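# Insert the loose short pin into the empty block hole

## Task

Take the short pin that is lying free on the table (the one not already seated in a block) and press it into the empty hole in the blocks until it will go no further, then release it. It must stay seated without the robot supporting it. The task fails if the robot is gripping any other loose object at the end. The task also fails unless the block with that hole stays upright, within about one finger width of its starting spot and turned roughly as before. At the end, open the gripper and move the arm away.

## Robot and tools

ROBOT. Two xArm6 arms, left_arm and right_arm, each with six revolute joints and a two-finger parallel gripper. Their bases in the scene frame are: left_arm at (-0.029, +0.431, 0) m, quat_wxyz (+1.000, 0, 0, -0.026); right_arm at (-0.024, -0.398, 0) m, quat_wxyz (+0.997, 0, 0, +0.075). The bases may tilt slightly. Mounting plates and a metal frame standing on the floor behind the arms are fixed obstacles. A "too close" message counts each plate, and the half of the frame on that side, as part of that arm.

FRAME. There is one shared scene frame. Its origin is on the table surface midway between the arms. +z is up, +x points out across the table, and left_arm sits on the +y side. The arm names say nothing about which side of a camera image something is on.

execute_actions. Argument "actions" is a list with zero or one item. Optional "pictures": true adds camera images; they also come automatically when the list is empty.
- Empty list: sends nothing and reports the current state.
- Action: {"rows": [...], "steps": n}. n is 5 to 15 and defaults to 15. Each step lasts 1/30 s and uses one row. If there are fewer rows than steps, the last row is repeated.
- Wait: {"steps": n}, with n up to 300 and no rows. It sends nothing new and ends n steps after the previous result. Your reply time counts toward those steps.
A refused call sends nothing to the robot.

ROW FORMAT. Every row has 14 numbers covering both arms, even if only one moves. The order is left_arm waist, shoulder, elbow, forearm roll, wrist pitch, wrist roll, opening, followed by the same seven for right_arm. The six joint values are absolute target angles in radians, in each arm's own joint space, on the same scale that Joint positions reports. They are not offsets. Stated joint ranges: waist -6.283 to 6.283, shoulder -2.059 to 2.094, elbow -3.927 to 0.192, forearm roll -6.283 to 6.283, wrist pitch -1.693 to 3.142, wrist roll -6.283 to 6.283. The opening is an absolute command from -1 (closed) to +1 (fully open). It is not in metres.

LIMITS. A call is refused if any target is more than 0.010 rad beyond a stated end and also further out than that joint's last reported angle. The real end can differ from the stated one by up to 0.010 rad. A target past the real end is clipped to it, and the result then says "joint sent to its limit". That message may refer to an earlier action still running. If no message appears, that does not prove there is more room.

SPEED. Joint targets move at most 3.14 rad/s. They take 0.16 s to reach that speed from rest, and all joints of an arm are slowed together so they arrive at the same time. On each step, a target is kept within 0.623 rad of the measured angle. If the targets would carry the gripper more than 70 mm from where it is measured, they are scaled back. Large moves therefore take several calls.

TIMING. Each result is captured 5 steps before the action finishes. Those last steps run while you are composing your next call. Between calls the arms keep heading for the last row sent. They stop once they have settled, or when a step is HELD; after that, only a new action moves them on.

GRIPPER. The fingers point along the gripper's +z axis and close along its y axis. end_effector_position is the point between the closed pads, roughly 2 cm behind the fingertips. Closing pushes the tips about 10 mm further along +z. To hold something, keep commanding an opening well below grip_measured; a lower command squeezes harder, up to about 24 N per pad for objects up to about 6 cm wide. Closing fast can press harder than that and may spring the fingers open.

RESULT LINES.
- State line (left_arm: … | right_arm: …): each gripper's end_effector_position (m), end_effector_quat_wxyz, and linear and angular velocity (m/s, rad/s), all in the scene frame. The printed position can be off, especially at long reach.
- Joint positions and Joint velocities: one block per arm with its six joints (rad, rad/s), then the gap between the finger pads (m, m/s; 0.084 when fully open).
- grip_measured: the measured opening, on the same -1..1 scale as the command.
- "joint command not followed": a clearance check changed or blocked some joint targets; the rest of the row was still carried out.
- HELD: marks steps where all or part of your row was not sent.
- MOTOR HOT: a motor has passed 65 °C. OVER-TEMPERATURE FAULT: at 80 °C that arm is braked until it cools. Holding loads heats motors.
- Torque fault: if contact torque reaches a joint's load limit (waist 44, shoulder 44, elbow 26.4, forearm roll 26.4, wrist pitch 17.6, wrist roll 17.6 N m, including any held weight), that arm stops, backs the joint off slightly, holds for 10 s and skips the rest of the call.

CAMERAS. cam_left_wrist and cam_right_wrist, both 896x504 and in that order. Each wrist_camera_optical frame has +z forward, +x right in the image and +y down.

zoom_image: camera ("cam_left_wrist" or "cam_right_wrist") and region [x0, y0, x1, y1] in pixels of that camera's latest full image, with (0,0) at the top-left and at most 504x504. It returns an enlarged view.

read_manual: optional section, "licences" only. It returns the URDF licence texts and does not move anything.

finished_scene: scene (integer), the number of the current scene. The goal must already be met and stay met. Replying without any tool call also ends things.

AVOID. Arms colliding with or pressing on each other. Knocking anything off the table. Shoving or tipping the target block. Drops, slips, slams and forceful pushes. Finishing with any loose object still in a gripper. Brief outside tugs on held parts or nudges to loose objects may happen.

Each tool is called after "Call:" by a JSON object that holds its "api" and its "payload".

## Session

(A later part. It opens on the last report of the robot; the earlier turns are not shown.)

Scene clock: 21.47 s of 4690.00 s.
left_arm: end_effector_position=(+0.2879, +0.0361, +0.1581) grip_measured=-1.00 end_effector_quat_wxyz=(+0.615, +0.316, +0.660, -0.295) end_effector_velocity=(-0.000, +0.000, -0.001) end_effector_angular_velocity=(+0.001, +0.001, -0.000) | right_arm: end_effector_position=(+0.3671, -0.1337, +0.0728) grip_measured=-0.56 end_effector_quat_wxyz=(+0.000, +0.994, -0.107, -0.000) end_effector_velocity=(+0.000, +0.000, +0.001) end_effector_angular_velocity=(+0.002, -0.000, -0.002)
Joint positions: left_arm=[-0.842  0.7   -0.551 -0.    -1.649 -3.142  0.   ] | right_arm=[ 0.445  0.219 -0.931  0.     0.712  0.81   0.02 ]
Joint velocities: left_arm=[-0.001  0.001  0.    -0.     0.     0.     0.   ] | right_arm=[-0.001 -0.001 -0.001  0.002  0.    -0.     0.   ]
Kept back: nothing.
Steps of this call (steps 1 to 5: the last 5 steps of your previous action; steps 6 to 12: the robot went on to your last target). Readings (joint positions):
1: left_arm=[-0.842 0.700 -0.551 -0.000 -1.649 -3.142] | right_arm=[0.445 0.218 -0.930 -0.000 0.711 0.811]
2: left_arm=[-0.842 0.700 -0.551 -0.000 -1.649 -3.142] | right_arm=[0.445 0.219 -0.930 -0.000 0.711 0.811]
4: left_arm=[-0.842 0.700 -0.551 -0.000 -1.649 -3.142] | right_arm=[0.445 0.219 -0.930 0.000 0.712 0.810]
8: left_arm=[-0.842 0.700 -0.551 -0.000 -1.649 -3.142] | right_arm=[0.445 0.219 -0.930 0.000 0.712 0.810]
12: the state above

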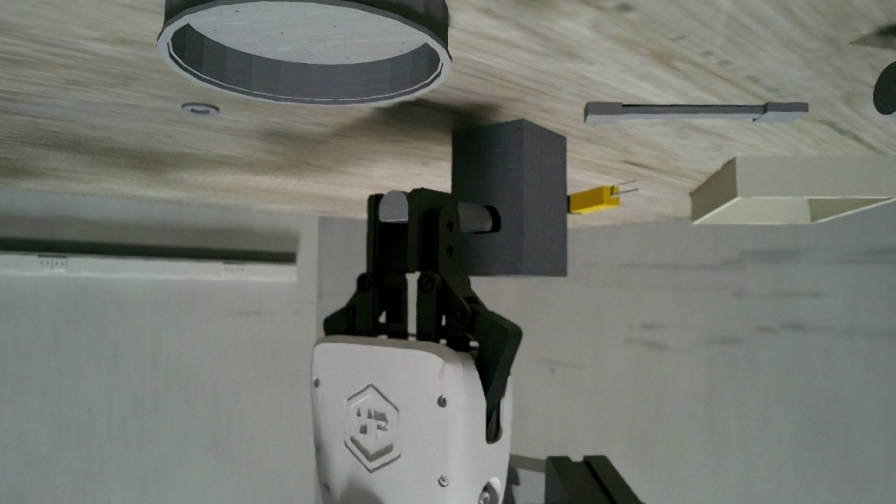

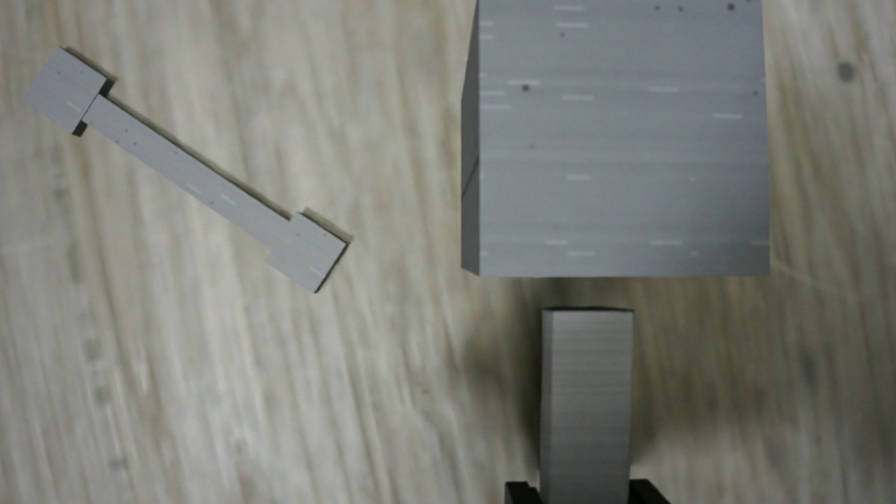

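Call:
{"api": "execute_actions", "payload": {"actions": [{"rows": [[-0.842,0.6996,-0.5508,0,-1.649,-3.1416,-1, 0.4426,0.2221,-0.9348,0,0.7127,0.8078,-1],[-0.842,0.6996,-0.5508,0,-1.649,-3.1416,-1, 0.4403,0.2252,-0.9391,0,0.7139,0.8055,-1],[-0.842,0.6996,-0.5508,0,-1.649,-3.1416,-1, 0.4381,0.2283,-0.9433,0,0.7150,0.8033,-1],[-0.842,0.6996,-0.5508,0,-1.649,-3.1416,-1, 0.4359,0.2314,-0.9475,0,0.7162,0.8011,-1],[-0.842,0.6996,-0.5508,0,-1.649,-3.1416,-1, 0.4336,0.2345,-0.9518,0,0.7173,0.7988,-1],[-0.842,0.6996,-0.5508,0,-1.649,-3.1416,-1, 0.4314,0.2376,-0.9560,0,0.7185,0.7966,-1],[-0.842,0.6996,-0.5508,0,-1.649,-3.1416,-1, 0.4292,0.2406,-0.9602,0,0.7196,0.7944,-1],[-0.842,0.6996,-0.5508,0,-1.649,-3.1416,-1, 0.4269,0.2437,-0.9645,0,0.7207,0.7921,-1],[-0.842,0.6996,-0.5508,0,-1.649,-3.1416,-1, 0.4247,0.2468,-0.9687,0,0.7219,0.7899,-1],[-0.842,0.6996,-0.5508,0,-1.649,-3.1416,-1, 0.4225,0.2499,-0.9729,0,0.7230,0.7877,-1],[-0.842,0.6996,-0.5508,0,-1.649,-3.1416,-1, 0.4202,0.2530,-0.9772,0,0.7242,0.7854,-1],[-0.842,0.6996,-0.5508,0,-1.649,-3.1416,-1, 0.4180,0.2561,-0.9814,0,0.7253,0.7832,-1]], "steps": 15}]}}

Call:
{"api": "execute_actions", "payload": {"actions": [{"steps": 14}], "pictures": true}}

Scene clock: 23.07 s of 4690.00 s.
left_arm: end_effector_position=(+0.2879, +0.0361, +0.1581) grip_measured=-1.00 end_effector_quat_wxyz=(+0.615, +0.316, +0.660, -0.295) end_effector_velocity=(+0.000, +0.000, +0.001) end_effector_angular_velocity=(-0.002, -0.000, +0.000) | right_arm: end_effector_position=(+0.3787, -0.1361, +0.0725) grip_measured=-0.56 end_effector_quat_wxyz=(-0.000, +0.994, -0.107, +0.000) end_effector_velocity=(+0.044, -0.010, -0.001) end_effector_angular_velocity=(-0.001, -0.001, +0.001)
Joint positions: left_arm=[-0.842  0.7   -0.551 -0.    -1.649 -3.142  0.   ] | right_arm=[ 0.427  0.243 -0.964 -0.     0.72   0.793  0.02 ]
Joint velocities: left_arm=[ 0.    -0.003  0.001 -0.     0.    -0.001  0.   ] | right_arm=[-0.067  0.092 -0.126 -0.002  0.034 -0.066  0.   ]
Steps of this call (steps 1 to 15: the robot went on to your last target; steps 16 to 38: nothing new was sent; steps 39 to 48: the first 10 steps of this action). Readings (joint positions):
39: left_arm=[-0.842 0.700 -0.551 -0.000 -1.649 -3.142] | right_arm=[0.445 0.219 -0.931 0.000 0.712 0.810]
40: left_arm=[-0.842 0.700 -0.551 -0.000 -1.649 -3.142] | right_arm=[0.444 0.220 -0.932 0.000 0.712 0.809]
42: left_arm=[-0.842 0.700 -0.551 -0.000 -1.649 -3.142] | right_arm=[0.441 0.225 -0.939 0.000 0.714 0.806]
46: left_arm=[-0.842 0.700 -0.551 0.000 -1.649 -3.142] | right_arm=[0.432 0.237 -0.955 -0.000 0.718 0.797]
48: the state above

Scene clock: 23.53 s of 4690.00 s.
left_arm: end_effector_position=(+0.2879, +0.0361, +0.1581) grip_measured=-1.00 end_effector_quat_wxyz=(+0.615, +0.316, +0.660, -0.295) end_effector_velocity=(+0.000, +0.000, -0.001) end_effector_angular_velocity=(+0.002, +0.001, +0.001) | right_arm: end_effector_position=(+0.3847, -0.1375, +0.0723) grip_measured=-0.56 end_effector_quat_wxyz=(+0.000, +0.994, -0.107, -0.000) end_effector_velocity=(+0.001, -0.000, +0.000) end_effector_angular_velocity=(+0.000, -0.001, -0.000)
Joint positions: left_arm=[-0.842  0.7   -0.551 -0.    -1.649 -3.142  0.   ] | right_arm=[ 0.418  0.256 -0.981  0.     0.725  0.783  0.02 ]
Joint velocities: left_arm=[ 0.001  0.002 -0.     0.    -0.     0.     0.   ] | right_arm=[-0.001 -0.    -0.001 -0.    -0.    -0.001  0.   ]
Kept back: nothing.
Steps of this call (steps 1 to 5: the last 5 steps of your previous action; steps 6 to 14: the robot went on to your last target). Readings (joint positions):
1: left_arm=[-0.842 0.700 -0.551 -0.000 -1.649 -3.142] | right_arm=[0.425 0.246 -0.968 -0.000 0.722 0.790]
2: left_arm=[-0.842 0.700 -0.551 0.000 -1.649 -3.142] | right_arm=[0.423 0.249 -0.972 -0.000 0.723 0.788]
4: left_arm=[-0.842 0.700 -0.551 -0.000 -1.649 -3.142] | right_arm=[0.419 0.254 -0.979 -0.000 0.724 0.785]
8: left_arm=[-0.842 0.700 -0.551 -0.000 -1.649 -3.142] | right_arm=[0.418 0.256 -0.981 0.000 0.725 0.783]
14: the state above

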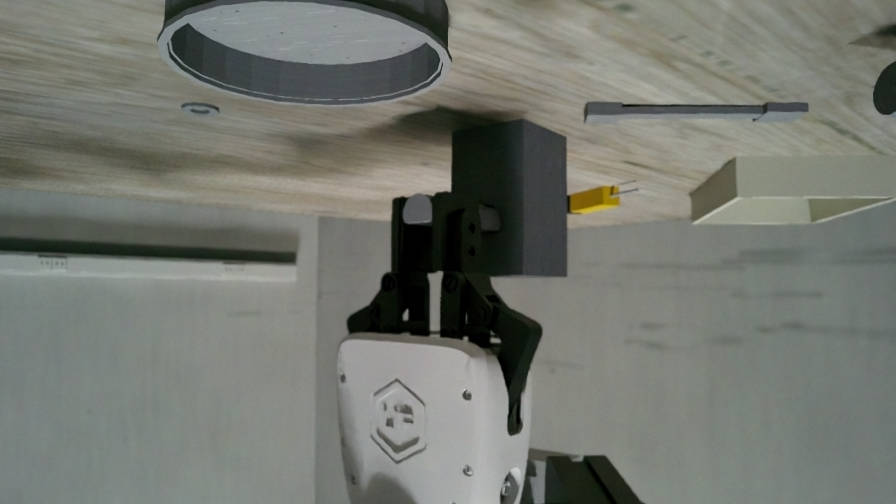

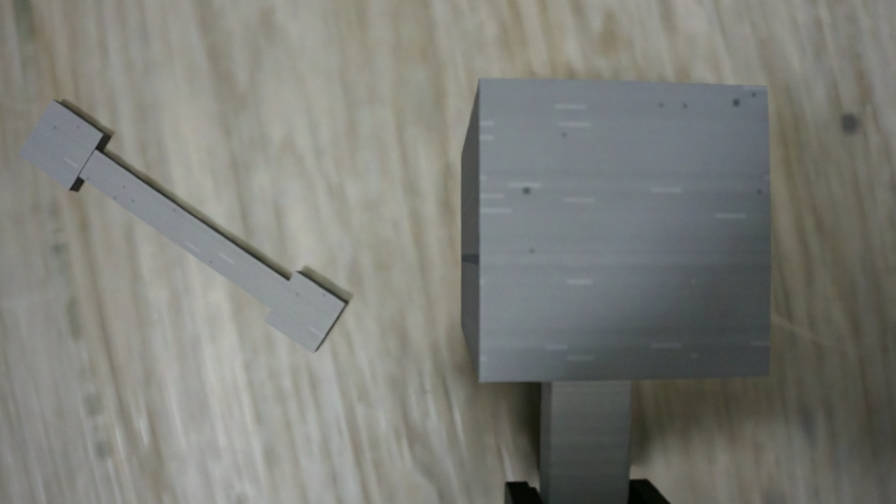

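Call:
{"api": "execute_actions", "payload": {"actions": [{"rows": [[-0.842,0.6996,-0.5508,0,-1.649,-3.1416,-1, 0.4158,0.2592,-0.9860,0,0.7267,0.7810,-1],[-0.842,0.6996,-0.5508,0,-1.649,-3.1416,-1, 0.4136,0.2624,-0.9905,0,0.7281,0.7788,-1],[-0.842,0.6996,-0.5508,0,-1.649,-3.1416,-1, 0.4115,0.2655,-0.9951,0,0.7296,0.7767,-1],[-0.842,0.6996,-0.5508,0,-1.649,-3.1416,-1, 0.4093,0.2687,-0.9996,0,0.7310,0.7745,-1],[-0.842,0.6996,-0.5508,0,-1.649,-3.1416,-1, 0.4071,0.2718,-1.0042,0,0.7324,0.7723,-1],[-0.842,0.6996,-0.5508,0,-1.649,-3.1416,-1, 0.4049,0.2749,-1.0088,0,0.7338,0.7701,-1],[-0.842,0.6996,-0.5508,0,-1.649,-3.1416,-1, 0.4028,0.2781,-1.0133,0,0.7353,0.7680,-1],[-0.842,0.6996,-0.5508,0,-1.649,-3.1416,-1, 0.4006,0.2812,-1.0179,0,0.7367,0.7658,-1],[-0.842,0.6996,-0.5508,0,-1.649,-3.1416,-1, 0.3984,0.2843,-1.0225,0,0.7381,0.7636,-1],[-0.842,0.6996,-0.5508,0,-1.649,-3.1416,-1, 0.3962,0.2875,-1.0270,0,0.7395,0.7614,-1],[-0.842,0.6996,-0.5508,0,-1.649,-3.1416,-1, 0.3941,0.2906,-1.0316,0,0.7410,0.7593,-1],[-0.842,0.6996,-0.5508,0,-1.649,-3.1416,-1, 0.3919,0.2938,-1.0361,0,0.7424,0.7571,-1],[-0.842,0.6996,-0.5508,0,-1.649,-3.1416,-1, 0.3897,0.2969,-1.0407,0,0.7438,0.7549,-1]], "steps": 15}]}}

Call:
{"api": "execute_actions", "payload": {"actions": [{"steps": 14}], "pictures": true}}

Scene clock: 24.50 s of 4690.00 s.
left_arm: end_effector_position=(+0.2879, +0.0361, +0.1581) grip_measured=-1.00 end_effector_quat_wxyz=(+0.615, +0.316, +0.660, -0.295) end_effector_velocity=(-0.000, +0.000, -0.001) end_effector_angular_velocity=(+0.002, +0.001, -0.000) | right_arm: end_effector_position=(+0.3961, -0.1400, +0.0722) grip_measured=-0.56 end_effector_quat_wxyz=(+0.000, +0.994, -0.107, -0.000) end_effector_velocity=(+0.036, -0.010, -0.006) end_effector_angular_velocity=(-0.010, +0.019, +0.007)
Joint positions: left_arm=[-0.842  0.7   -0.551 -0.    -1.649 -3.142  0.   ] | right_arm=[ 0.401  0.281 -1.017  0.     0.737  0.766  0.02 ]
Joint velocities: left_arm=[-0.     0.003 -0.001 -0.    -0.     0.     0.   ] | right_arm=[-0.056  0.094 -0.123  0.001  0.05  -0.064  0.   ]
Steps of this call (steps 1 to 19: the robot went on to your last target; steps 20 to 29: the first 10 steps of this action). Readings (joint positions):
20: left_arm=[-0.842 0.700 -0.551 0.000 -1.649 -3.142] | right_arm=[0.418 0.256 -0.982 0.000 0.725 0.783]
21: left_arm=[-0.842 0.700 -0.551 -0.000 -1.649 -3.142] | right_arm=[0.417 0.257 -0.983 0.000 0.726 0.782]
23: left_arm=[-0.842 0.700 -0.551 -0.000 -1.649 -3.142] | right_arm=[0.414 0.262 -0.990 0.000 0.728 0.779]
27: left_arm=[-0.842 0.700 -0.551 0.000 -1.649 -3.142] | right_arm=[0.405 0.274 -1.008 -0.000 0.734 0.771]
29: the state above

Scene clock: 24.97 s of 4690.00 s.
left_arm: end_effector_position=(+0.2879, +0.0361, +0.1581) grip_measured=-1.00 end_effector_quat_wxyz=(+0.615, +0.316, +0.660, -0.295) end_effector_velocity=(+0.000, +0.000, -0.000) end_effector_angular_velocity=(+0.001, +0.000, +0.000) | right_arm: end_effector_position=(+0.4041, -0.1419, +0.0722) grip_measured=-0.56 end_effector_quat_wxyz=(+0.000, +0.994, -0.107, -0.000) end_effector_velocity=(+0.000, +0.000, +0.000) end_effector_angular_velocity=(+0.001, -0.001, -0.000)
Joint positions: left_arm=[-0.842  0.7   -0.551 -0.    -1.649 -3.142  0.   ] | right_arm=[ 0.39   0.297 -1.04   0.     0.744  0.755  0.02 ]
Joint velocities: left_arm=[0.    0.    0.001 0.    0.    0.001 0.   ] | right_arm=[ 0.    -0.    -0.001  0.     0.     0.     0.   ]
Kept back: nothing.
Steps of this call (steps 1 to 5: the last 5 steps of your previous action; steps 6 to 14: the robot went on to your last target). Readings (joint positions):
1: left_arm=[-0.842 0.700 -0.551 -0.000 -1.649 -3.142] | right_arm=[0.399 0.284 -1.021 0.000 0.739 0.764]
2: left_arm=[-0.842 0.700 -0.551 -0.000 -1.649 -3.142] | right_arm=[0.397 0.287 -1.026 0.000 0.740 0.762]
4: left_arm=[-0.842 0.700 -0.551 -0.000 -1.649 -3.142] | right_arm=[0.393 0.293 -1.035 0.000 0.742 0.758]
8: left_arm=[-0.842 0.700 -0.551 -0.000 -1.649 -3.142] | right_arm=[0.390 0.297 -1.040 0.000 0.744 0.755]
14: the state above

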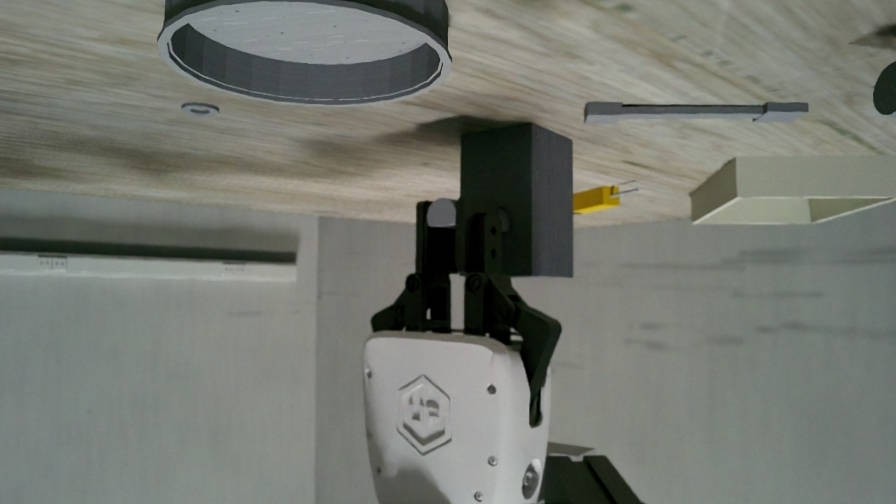

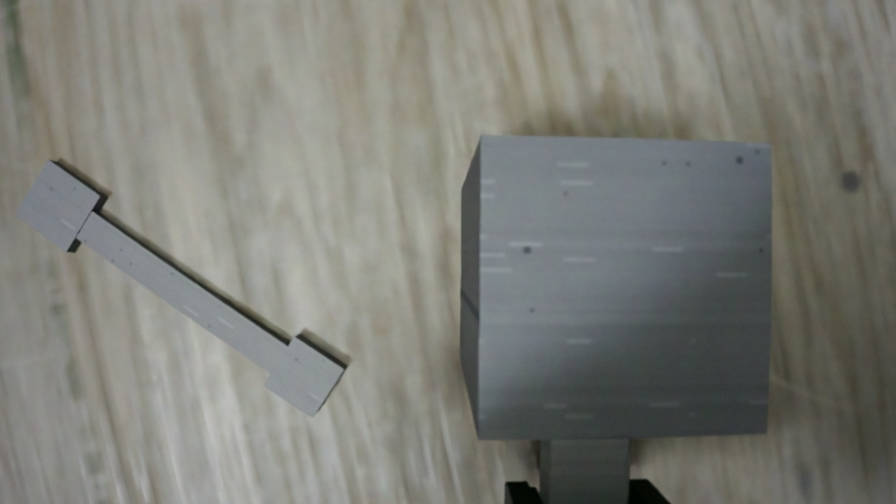

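Call:
{"api": "execute_actions", "payload": {"actions": [{"rows": [[-0.842,0.6996,-0.5508,0,-1.649,-3.1416,-1, 0.3897,0.2969,-1.0407,0,0.7438,0.7549,-0.5],[-0.842,0.6996,-0.5508,0,-1.649,-3.1416,-1, 0.3897,0.2969,-1.0407,0,0.7438,0.7549,-0.4],[-0.842,0.6996,-0.5508,0,-1.649,-3.1416,-1, 0.3897,0.2969,-1.0407,0,0.7438,0.7549,1],[-0.842,0.6996,-0.5508,0,-1.649,-3.1416,-1, 0.3897,0.2969,-1.0407,0,0.7438,0.7549,1],[-0.842,0.6996,-0.5508,0,-1.649,-3.1416,-1, 0.3897,0.2969,-1.0407,0,0.7438,0.7549,1],[-0.842,0.6996,-0.5508,0,-1.649,-3.1416,-1, 0.3897,0.2969,-1.0407,0,0.7438,0.7549,1],[-0.842,0.6996,-0.5508,0,-1.649,-3.1416,-1, 0.3897,0.2969,-1.0407,0,0.7438,0.7549,1],[-0.842,0.6996,-0.5508,0,-1.649,-3.1416,-1, 0.3897,0.2969,-1.0407,0,0.7438,0.7549,1],[-0.842,0.6996,-0.5508,0,-1.649,-3.1416,-1, 0.3897,0.2969,-1.0407,0,0.7438,0.7549,1],[-0.842,0.6996,-0.5508,0,-1.649,-3.1416,-1, 0.3897,0.2969,-1.0407,0,0.7438,0.7549,1]], "steps": 15}]}}

Call:
{"api": "execute_actions", "payload": {"actions": [{"rows": [[-0.842,0.6996,-0.5508,0,-1.649,-3.1416,-1, 0.3862,0.3029,-1.0498,0,0.7469,0.7514,1],[-0.842,0.6996,-0.5508,0,-1.649,-3.1416,-1, 0.3792,0.3150,-1.0679,0,0.7530,0.7444,1],[-0.842,0.6996,-0.5508,0,-1.649,-3.1416,-1, 0.3723,0.3270,-1.0861,0,0.7591,0.7375,1],[-0.842,0.6996,-0.5508,0,-1.649,-3.1416,-1, 0.3653,0.3390,-1.1042,0,0.7652,0.7305,1],[-0.842,0.6996,-0.5508,0,-1.649,-3.1416,-1, 0.3583,0.3511,-1.1223,0,0.7713,0.7235,1],[-0.842,0.6996,-0.5508,0,-1.649,-3.1416,-1, 0.3514,0.3631,-1.1405,0,0.7774,0.7166,1],[-0.842,0.6996,-0.5508,0,-1.649,-3.1416,-1, 0.3444,0.3752,-1.1586,0,0.7835,0.7096,1],[-0.842,0.6996,-0.5508,0,-1.649,-3.1416,-1, 0.3374,0.3872,-1.1768,0,0.7896,0.7026,1],[-0.842,0.6996,-0.5508,0,-1.649,-3.1416,-1, 0.3305,0.3992,-1.1949,0,0.7957,0.6957,1],[-0.842,0.6996,-0.5508,0,-1.649,-3.1416,-1, 0.3235,0.4113,-1.2130,0,0.8018,0.6887,1],[-0.842,0.6996,-0.5508,0,-1.649,-3.1416,-1, 0.3200,0.4173,-1.2221,0,0.8048,0.6852,1]], "steps": 15}]}}

Call:
{"api": "execute_actions", "payload": {"actions": [{"steps": 10}], "pictures": true}}

Scene clock: 26.60 s of 4690.00 s.
left_arm: end_effector_position=(+0.2879, +0.0361, +0.1581) grip_measured=-1.00 end_effector_quat_wxyz=(+0.615, +0.316, +0.660, -0.295) end_effector_velocity=(-0.000, -0.001, +0.000) end_effector_angular_velocity=(-0.001, -0.000, -0.001) | right_arm: end_effector_position=(+0.4046, -0.1418, +0.0726) grip_measured=+0.62 end_effector_quat_wxyz=(-0.000, +0.994, -0.107, +0.000) end_effector_velocity=(-0.003, -0.001, -0.002) end_effector_angular_velocity=(-0.004, +0.006, +0.001)
Joint positions: left_arm=[-0.842  0.7   -0.551  0.    -1.649 -3.142  0.   ] | right_arm=[ 0.39   0.297 -1.041 -0.     0.743  0.755  0.07 ]
Joint velocities: left_arm=[-0.001  0.    -0.001  0.     0.    -0.001  0.   ] | right_arm=[ 0.001 -0.     0.004 -0.001  0.003  0.001  0.169]
Steps of this call (steps 1 to 30: the robot went on to your last target; steps 31 to 39: nothing new was sent; steps 40 to 49: the first 10 steps of this action). Readings (joint positions):
40: left_arm=[-0.842 0.700 -0.551 0.000 -1.649 -3.142] | right_arm=[0.390 0.297 -1.041 -0.000 0.744 0.755]
41: left_arm=[-0.842 0.700 -0.551 0.000 -1.649 -3.142] | right_arm=[0.390 0.297 -1.041 -0.000 0.744 0.755]
43: left_arm=[-0.842 0.700 -0.551 0.000 -1.649 -3.142] | right_arm=[0.389 0.297 -1.042 -0.000 0.743 0.755]
47: left_arm=[-0.842 0.700 -0.551 0.000 -1.649 -3.142] | right_arm=[0.389 0.297 -1.042 -0.000 0.743 0.755]
49: the state above

Scene clock: 27.10 s of 4690.00 s.
left_arm: end_effector_position=(+0.2879, +0.0361, +0.1581) grip_measured=-1.00 end_effector_quat_wxyz=(+0.615, +0.316, +0.660, -0.295) end_effector_velocity=(-0.000, +0.000, -0.000) end_effector_angular_velocity=(-0.000, +0.001, +0.000) | right_arm: end_effector_position=(+0.4425, -0.1493, +0.0727) grip_measured=+1.00 end_effector_quat_wxyz=(-0.000, +0.994, -0.108, +0.000) end_effector_velocity=(+0.158, -0.040, -0.004) end_effector_angular_velocity=(-0.001, +0.004, -0.002)
Joint positions: left_arm=[-0.842  0.7   -0.551 -0.    -1.649 -3.142  0.   ] | right_arm=[ 0.34   0.381 -1.168 -0.     0.786  0.706  0.084]
Joint velocities: left_arm=[-0.     0.     0.    -0.    -0.    -0.001  0.   ] | right_arm=[-0.208  0.36  -0.537  0.001  0.181 -0.207 -0.   ]
Steps of this call (steps 1 to 5: the last 5 steps of your previous action; steps 6 to 15: the first 10 steps of this action). Readings (joint positions):
6: left_arm=[-0.842 0.700 -0.551 -0.000 -1.649 -3.142] | right_arm=[0.390 0.297 -1.041 -0.000 0.744 0.755]
7: left_arm=[-0.842 0.700 -0.551 -0.000 -1.649 -3.142] | right_arm=[0.389 0.299 -1.045 -0.000 0.745 0.753]
9: left_arm=[-0.842 0.700 -0.551 0.000 -1.649 -3.142] | right_arm=[0.381 0.313 -1.065 0.000 0.753 0.745]
13: left_arm=[-0.842 0.700 -0.551 0.000 -1.649 -3.142] | right_arm=[0.354 0.357 -1.132 -0.000 0.774 0.720]
15: the state above

Scene clock: 27.43 s of 4690.00 s.
left_arm: end_effector_position=(+0.2879, +0.0361, +0.1581) grip_measured=-1.00 end_effector_quat_wxyz=(+0.615, +0.316, +0.660, -0.295) end_effector_velocity=(+0.000, -0.000, +0.000) end_effector_angular_velocity=(-0.000, +0.000, +0.000) | right_arm: end_effector_position=(+0.4578, -0.1533, +0.0723) grip_measured=+1.00 end_effector_quat_wxyz=(+0.000, +0.994, -0.107, -0.000) end_effector_velocity=(+0.001, +0.001, +0.001) end_effector_angular_velocity=(+0.002, -0.002, -0.001)
Joint positions: left_arm=[-0.842  0.7   -0.551  0.    -1.649 -3.142  0.   ] | right_arm=[ 0.321  0.417 -1.221  0.     0.805  0.685  0.084]
Joint velocities: left_arm=[ 0.    -0.    -0.     0.     0.001 -0.     0.   ] | right_arm=[-0.001 -0.    -0.003  0.002  0.001 -0.     0.   ]
Kept back: nothing.
Steps of this call (steps 1 to 5: the last 5 steps of your previous action; steps 6 to 10: the robot went on to your last target). Readings (joint positions):
1: left_arm=[-0.842 0.700 -0.551 -0.000 -1.649 -3.142] | right_arm=[0.334 0.393 -1.186 -0.000 0.792 0.699]
2: left_arm=[-0.842 0.700 -0.551 0.000 -1.649 -3.142] | right_arm=[0.327 0.404 -1.202 -0.000 0.798 0.693]
4: left_arm=[-0.842 0.700 -0.551 -0.000 -1.649 -3.142] | right_arm=[0.320 0.415 -1.218 -0.000 0.803 0.687]
8: left_arm=[-0.842 0.700 -0.551 -0.000 -1.649 -3.142] | right_arm=[0.320 0.417 -1.221 0.000 0.805 0.685]
10: the state above

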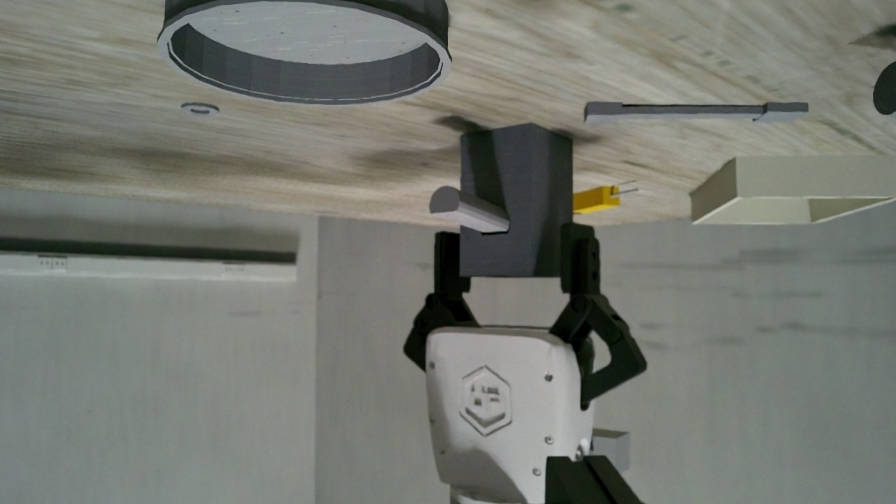

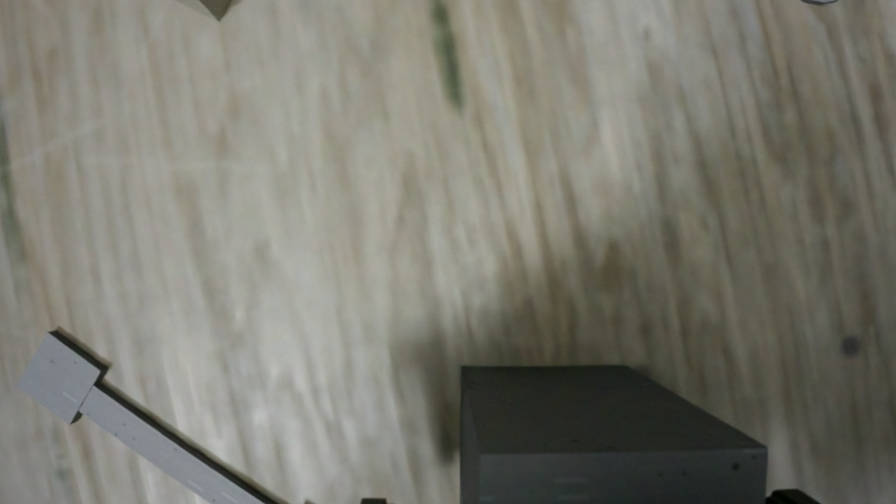

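Call:
{"api": "execute_actions", "payload": {"actions": [{"rows": [[-0.842,0.6996,-0.5508,0,-1.649,-3.1416,-1, 0.3200,0.4173,-1.2221,0,0.8048,0.6852,0.7],[-0.842,0.6996,-0.5508,0,-1.649,-3.1416,-1, 0.3200,0.4173,-1.2221,0,0.8048,0.6852,0.5],[-0.842,0.6996,-0.5508,0,-1.649,-3.1416,-1, 0.3200,0.4173,-1.2221,0,0.8048,0.6852,0.4],[-0.842,0.6996,-0.5508,0,-1.649,-3.1416,-1, 0.3200,0.4173,-1.2221,0,0.8048,0.6852,0.4],[-0.842,0.6996,-0.5508,0,-1.649,-3.1416,-1, 0.3200,0.4173,-1.2221,0,0.8048,0.6852,0.35],[-0.842,0.6996,-0.5508,0,-1.649,-3.1416,-1, 0.3200,0.4173,-1.2221,0,0.8048,0.6852,0.3],[-0.842,0.6996,-0.5508,0,-1.649,-3.1416,-1, 0.3200,0.4173,-1.2221,0,0.8048,0.6852,0.25],[-0.842,0.6996,-0.5508,0,-1.649,-3.1416,-1, 0.3200,0.4173,-1.2221,0,0.8048,0.6852,0.2],[-0.842,0.6996,-0.5508,0,-1.649,-3.1416,-1, 0.3200,0.4173,-1.2221,0,0.8048,0.6852,0.15],[-0.842,0.6996,-0.5508,0,-1.649,-3.1416,-1, 0.3200,0.4173,-1.2221,0,0.8048,0.6852,0.1],[-0.842,0.6996,-0.5508,0,-1.649,-3.1416,-1, 0.3200,0.4173,-1.2221,0,0.8048,0.6852,0.0],[-0.842,0.6996,-0.5508,0,-1.649,-3.1416,-1, 0.3200,0.4173,-1.2221,0,0.8048,0.6852,-0.15],[-0.842,0.6996,-0.5508,0,-1.649,-3.1416,-1, 0.3200,0.4173,-1.2221,0,0.8048,0.6852,-0.4]], "steps": 15}]}}

Call:
{"api": "execute_actions", "payload": {"actions": [{"rows": [[-0.842,0.6996,-0.5508,0,-1.649,-3.1416,-1, 0.3200,0.4173,-1.2221,0,0.8048,0.6852,-0.4],[-0.842,0.6996,-0.5508,0,-1.649,-3.1416,-1, 0.3212,0.4150,-1.2186,0,0.8036,0.6864,-0.4],[-0.842,0.6996,-0.5508,0,-1.649,-3.1416,-1, 0.3224,0.4127,-1.2151,0,0.8023,0.6876,-0.4],[-0.842,0.6996,-0.5508,0,-1.649,-3.1416,-1, 0.3235,0.4105,-1.2116,0,0.8011,0.6887,-0.4],[-0.842,0.6996,-0.5508,0,-1.649,-3.1416,-1, 0.3247,0.4082,-1.2081,0,0.7999,0.6899,-0.4],[-0.842,0.6996,-0.5508,0,-1.649,-3.1416,-1, 0.3259,0.4059,-1.2046,0,0.7987,0.6911,-0.4],[-0.842,0.6996,-0.5508,0,-1.649,-3.1416,-1, 0.3271,0.4036,-1.2010,0,0.7974,0.6923,-0.4],[-0.842,0.6996,-0.5508,0,-1.649,-3.1416,-1, 0.3283,0.4013,-1.1975,0,0.7962,0.6935,-0.4],[-0.842,0.6996,-0.5508,0,-1.649,-3.1416,-1, 0.3294,0.3991,-1.1940,0,0.7950,0.6946,-0.4],[-0.842,0.6996,-0.5508,0,-1.649,-3.1416,-1, 0.3306,0.3968,-1.1905,0,0.7937,0.6958,-0.4],[-0.842,0.6996,-0.5508,0,-1.649,-3.1416,-1, 0.3318,0.3945,-1.1870,0,0.7925,0.6970,-0.4]], "steps": 15}]}}

Call:
{"api": "execute_actions", "payload": {"actions": [{"steps": 10}], "pictures": true}}

Scene clock: 28.73 s of 4690.00 s.
left_arm: end_effector_position=(+0.2879, +0.0361, +0.1581) grip_measured=-1.00 end_effector_quat_wxyz=(+0.615, +0.316, +0.660, -0.295) end_effector_velocity=(-0.000, +0.000, -0.001) end_effector_angular_velocity=(+0.002, +0.001, -0.000) | right_arm: end_effector_position=(+0.4581, -0.1537, +0.0724) grip_measured=+0.19 end_effector_quat_wxyz=(+0.000, +0.994, -0.108, -0.000) end_effector_velocity=(+0.000, +0.001, +0.001) end_effector_angular_velocity=(+0.002, -0.002, +0.001)
Joint positions: left_arm=[-0.842  0.7   -0.551  0.    -1.649 -3.142  0.   ] | right_arm=[ 0.32   0.417 -1.222  0.     0.805  0.685  0.052]
Joint velocities: left_arm=[-0.     0.     0.002  0.     0.     0.001  0.   ] | right_arm=[ 0.001 -0.002 -0.001  0.001  0.    -0.001  0.   ]
Steps of this call (steps 1 to 29: the robot went on to your last target; steps 30 to 39: the first 10 steps of this action). Readings (joint positions):
30: left_arm=[-0.842 0.700 -0.551 0.000 -1.649 -3.142] | right_arm=[0.320 0.417 -1.222 0.000 0.805 0.685]
31: left_arm=[-0.842 0.700 -0.551 -0.000 -1.649 -3.142] | right_arm=[0.320 0.417 -1.222 -0.000 0.805 0.685]
33: left_arm=[-0.842 0.700 -0.551 -0.000 -1.649 -3.142] | right_arm=[0.320 0.417 -1.222 0.000 0.805 0.685]
37: left_arm=[-0.842 0.700 -0.551 0.000 -1.649 -3.142] | right_arm=[0.320 0.417 -1.222 0.000 0.805 0.685]
39: the state above

Scene clock: 29.23 s of 4690.00 s.
left_arm: end_effector_position=(+0.2879, +0.0361, +0.1581) grip_measured=-1.00 end_effector_quat_wxyz=(+0.615, +0.316, +0.660, -0.295) end_effector_velocity=(-0.001, -0.000, -0.000) end_effector_angular_velocity=(+0.001, +0.000, -0.002) | right_arm: end_effector_position=(+0.4515, -0.1520, +0.0723) grip_measured=+0.19 end_effector_quat_wxyz=(-0.000, +0.994, -0.107, +0.000) end_effector_velocity=(-0.030, +0.006, +0.001) end_effector_angular_velocity=(-0.001, +0.001, +0.001)
Joint positions: left_arm=[-0.842  0.7   -0.551  0.    -1.649 -3.142  0.   ] | right_arm=[ 0.328  0.402 -1.198  0.     0.796  0.693  0.052]
Joint velocities: left_arm=[-0.002  0.     0.001  0.     0.001  0.001  0.   ] | right_arm=[ 0.036 -0.071  0.106 -0.001 -0.034  0.036 -0.   ]
Steps of this call (steps 1 to 5: the last 5 steps of your previous action; steps 6 to 15: the first 10 steps of this action). Readings (joint positions):
6: left_arm=[-0.842 0.700 -0.551 0.000 -1.649 -3.142] | right_arm=[0.320 0.417 -1.222 0.000 0.805 0.685]
7: left_arm=[-0.842 0.700 -0.551 -0.000 -1.649 -3.142] | right_arm=[0.320 0.417 -1.222 -0.000 0.805 0.685]
9: left_arm=[-0.842 0.700 -0.551 0.000 -1.649 -3.142] | right_arm=[0.321 0.415 -1.219 -0.000 0.803 0.687]
13: left_arm=[-0.842 0.700 -0.551 -0.000 -1.649 -3.142] | right_arm=[0.326 0.407 -1.205 -0.000 0.798 0.691]
15: the state above

Scene clock: 29.57 s of 4690.00 s.
left_arm: end_effector_position=(+0.2879, +0.0361, +0.1581) grip_measured=-1.00 end_effector_quat_wxyz=(+0.615, +0.316, +0.660, -0.295) end_effector_velocity=(-0.001, -0.000, -0.001) end_effector_angular_velocity=(+0.003, +0.001, -0.001) | right_arm: end_effector_position=(+0.4483, -0.1513, +0.0723) grip_measured=+0.19 end_effector_quat_wxyz=(-0.000, +0.994, -0.107, +0.000) end_effector_velocity=(+0.000, -0.000, -0.000) end_effector_angular_velocity=(-0.000, -0.001, -0.001)
Joint positions: left_arm=[-0.842  0.7   -0.551  0.    -1.649 -3.142  0.   ] | right_arm=[ 0.332  0.395 -1.187  0.     0.792  0.697  0.052]
Joint velocities: left_arm=[-0.001  0.002  0.001 -0.     0.     0.001  0.   ] | right_arm=[-0.     0.     0.    -0.001 -0.001  0.001 -0.   ]
Kept back: nothing.
Steps of this call (steps 1 to 5: the last 5 steps of your previous action; steps 6 to 10: the robot went on to your last target). Readings (joint positions):
1: left_arm=[-0.842 0.700 -0.551 0.000 -1.649 -3.142] | right_arm=[0.329 0.400 -1.195 0.000 0.795 0.694]
2: left_arm=[-0.842 0.700 -0.551 -0.000 -1.649 -3.142] | right_arm=[0.330 0.397 -1.191 0.000 0.794 0.696]
4: left_arm=[-0.842 0.700 -0.551 0.000 -1.649 -3.142] | right_arm=[0.332 0.395 -1.188 0.000 0.793 0.697]
8: left_arm=[-0.842 0.700 -0.551 -0.000 -1.649 -3.142] | right_arm=[0.332 0.395 -1.187 0.000 0.792 0.697]
10: the state above

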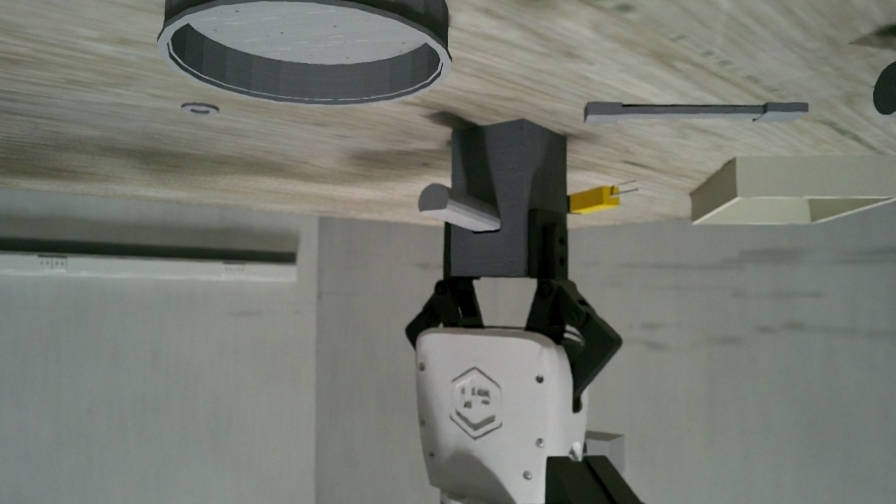

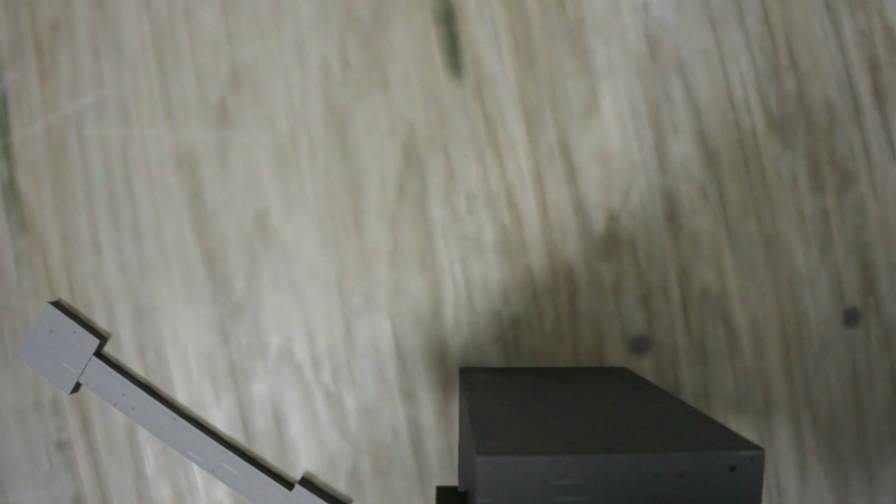

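Call:
{"api": "zoom_image", "payload": {"camera": "cam_left_wrist", "region": [400, 110, 600, 290]}}

Region (400, 110, 600, 290) of cam_left_wrist's 896x504 image, scaled by 2.520, with more detail than that image has; it fills the top 454 rows of this view, and the rest is white.

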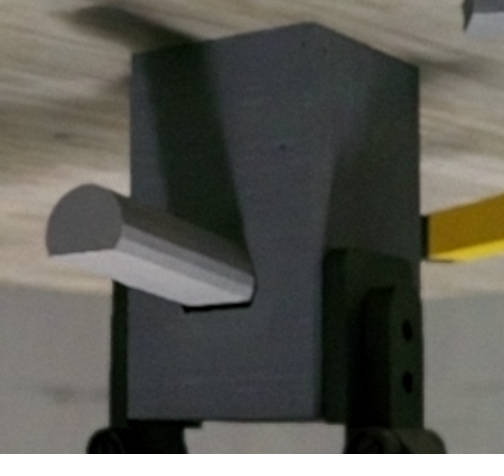

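Call:
{"api": "execute_actions", "payload": {"actions": [{"rows": [[-0.842,0.6996,-0.5508,0,-1.649,-3.1416,-1, 0.3318,0.3945,-1.1870,0,0.7925,0.6970,0.25],[-0.842,0.6996,-0.5508,0,-1.649,-3.1416,-1, 0.3318,0.3945,-1.1870,0,0.7925,0.6970,0.4],[-0.842,0.6996,-0.5508,0,-1.649,-3.1416,-1, 0.3318,0.3945,-1.1870,0,0.7925,0.6970,1],[-0.842,0.6996,-0.5508,0,-1.649,-3.1416,-1, 0.3318,0.3945,-1.1870,0,0.7925,0.6970,1],[-0.842,0.6996,-0.5508,0,-1.649,-3.1416,-1, 0.3318,0.3945,-1.1870,0,0.7925,0.6970,1],[-0.842,0.6996,-0.5508,0,-1.649,-3.1416,-1, 0.3318,0.3945,-1.1870,0,0.7925,0.6970,1],[-0.842,0.6996,-0.5508,0,-1.649,-3.1416,-1, 0.3318,0.3803,-1.1972,0,0.8169,0.6970,1],[-0.842,0.6996,-0.5508,0,-1.649,-3.1416,-1, 0.3318,0.3589,-1.2125,0,0.8536,0.6970,1],[-0.842,0.6996,-0.5508,0,-1.649,-3.1416,-1, 0.3318,0.3375,-1.2278,0,0.8902,0.6970,1],[-0.842,0.6996,-0.5508,0,-1.649,-3.1416,-1, 0.3318,0.3162,-1.2430,0,0.9269,0.6970,1],[-0.842,0.6996,-0.5508,0,-1.649,-3.1416,-1, 0.3318,0.2948,-1.2583,0,0.9635,0.6970,1],[-0.842,0.6996,-0.5508,0,-1.649,-3.1416,-1, 0.3318,0.2735,-1.2736,0,1.0002,0.6970,1],[-0.842,0.6996,-0.5508,0,-1.649,-3.1416,-1, 0.3318,0.2592,-1.2838,0,1.0246,0.6970,1],[-0.842,0.6996,-0.5508,0,-1.649,-3.1416,-1, 0.3318,0.2521,-1.2889,0,1.0368,0.6970,1]], "steps": 15}]}}

Call:
{"api": "execute_actions", "payload": {"actions": [{"steps": 14}], "pictures": true}}

Scene clock: 30.63 s of 4690.00 s.
left_arm: end_effector_position=(+0.2879, +0.0361, +0.1581) grip_measured=-1.00 end_effector_quat_wxyz=(+0.615, +0.316, +0.660, -0.295) end_effector_velocity=(-0.000, -0.000, -0.000) end_effector_angular_velocity=(-0.000, +0.000, -0.001) | right_arm: end_effector_position=(+0.4471, -0.1522, +0.0872) grip_measured=+1.00 end_effector_quat_wxyz=(+0.003, +0.994, -0.107, -0.004) end_effector_velocity=(+0.021, +0.011, +0.304) end_effector_angular_velocity=(-0.000, +0.000, -0.001)
Joint positions: left_arm=[-0.842  0.7   -0.551 -0.    -1.649 -3.142  0.   ] | right_arm=[ 0.332  0.37  -1.202 -0.     0.842  0.697  0.084]
Joint velocities: left_arm=[-0.001  0.001 -0.001  0.     0.    -0.     0.   ] | right_arm=[-0.    -0.449 -0.324 -0.     0.773  0.001  0.   ]
Steps of this call (steps 1 to 22: the robot went on to your last target; steps 23 to 32: the first 10 steps of this action). Readings (joint positions):
23: left_arm=[-0.842 0.700 -0.551 -0.000 -1.649 -3.142] | right_arm=[0.332 0.395 -1.187 0.000 0.792 0.697]
24: left_arm=[-0.842 0.700 -0.551 -0.000 -1.649 -3.142] | right_arm=[0.332 0.395 -1.187 0.000 0.793 0.697]
26: left_arm=[-0.842 0.700 -0.551 0.000 -1.649 -3.142] | right_arm=[0.332 0.394 -1.187 -0.000 0.793 0.697]
30: left_arm=[-0.842 0.700 -0.551 0.000 -1.649 -3.142] | right_arm=[0.332 0.391 -1.189 -0.000 0.802 0.697]
32: the state above

Scene clock: 31.10 s of 4690.00 s.
left_arm: end_effector_position=(+0.2879, +0.0361, +0.1581) grip_measured=-1.00 end_effector_quat_wxyz=(+0.615, +0.316, +0.660, -0.295) end_effector_velocity=(-0.001, -0.000, -0.001) end_effector_angular_velocity=(+0.001, +0.001, -0.001) | right_arm: end_effector_position=(+0.4472, -0.1520, +0.1678) grip_measured=+1.00 end_effector_quat_wxyz=(+0.001, +0.994, -0.107, -0.002) end_effector_velocity=(+0.009, +0.004, +0.015) end_effector_angular_velocity=(+0.015, -0.032, +0.003)
Joint positions: left_arm=[-0.842  0.7   -0.551  0.    -1.649 -3.142  0.   ] | right_arm=[ 0.332  0.254 -1.286  0.     1.037  0.697  0.084]
Joint velocities: left_arm=[-0.001  0.001  0.001 -0.    -0.    -0.     0.   ] | right_arm=[ 0.    -0.011 -0.022 -0.002 -0.002 -0.002  0.   ]
Kept back: nothing.
Steps of this call (steps 1 to 5: the last 5 steps of your previous action; steps 6 to 14: the robot went on to your last target). Readings (joint positions):
1: left_arm=[-0.842 0.700 -0.551 0.000 -1.649 -3.142] | right_arm=[0.332 0.354 -1.215 -0.000 0.870 0.697]
2: left_arm=[-0.842 0.700 -0.551 0.000 -1.649 -3.142] | right_arm=[0.332 0.334 -1.230 -0.000 0.901 0.697]
4: left_arm=[-0.842 0.700 -0.551 0.000 -1.649 -3.142] | right_arm=[0.332 0.292 -1.262 -0.000 0.966 0.697]
8: left_arm=[-0.842 0.700 -0.551 0.000 -1.649 -3.142] | right_arm=[0.332 0.249 -1.293 -0.000 1.030 0.697]
14: the state above

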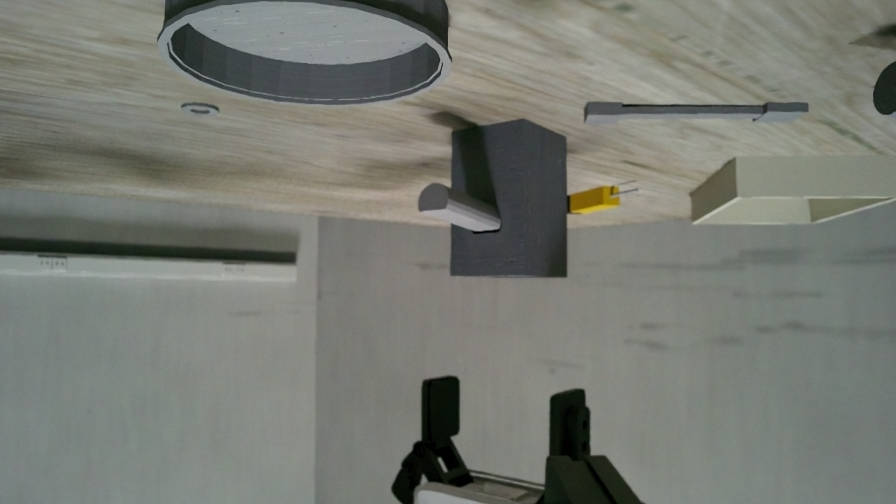

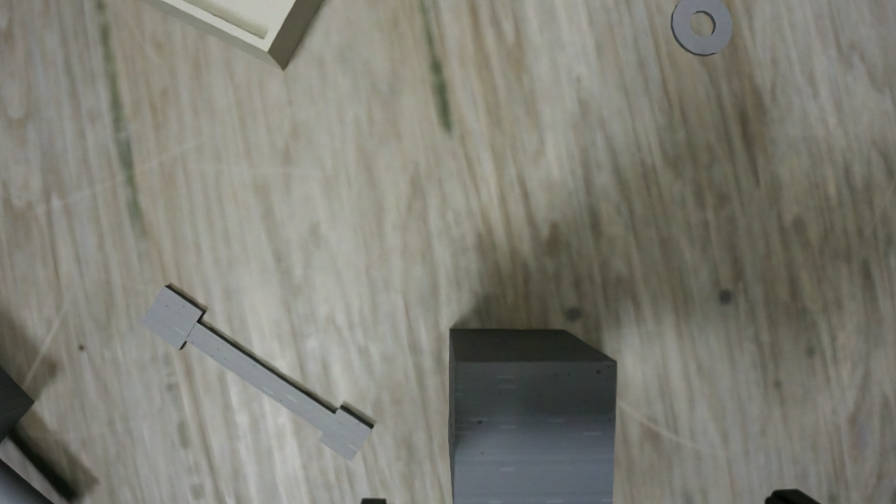

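Call:
{"api": "finished_scene", "payload": {"scene": 1}}

The scene is finished: the task was done.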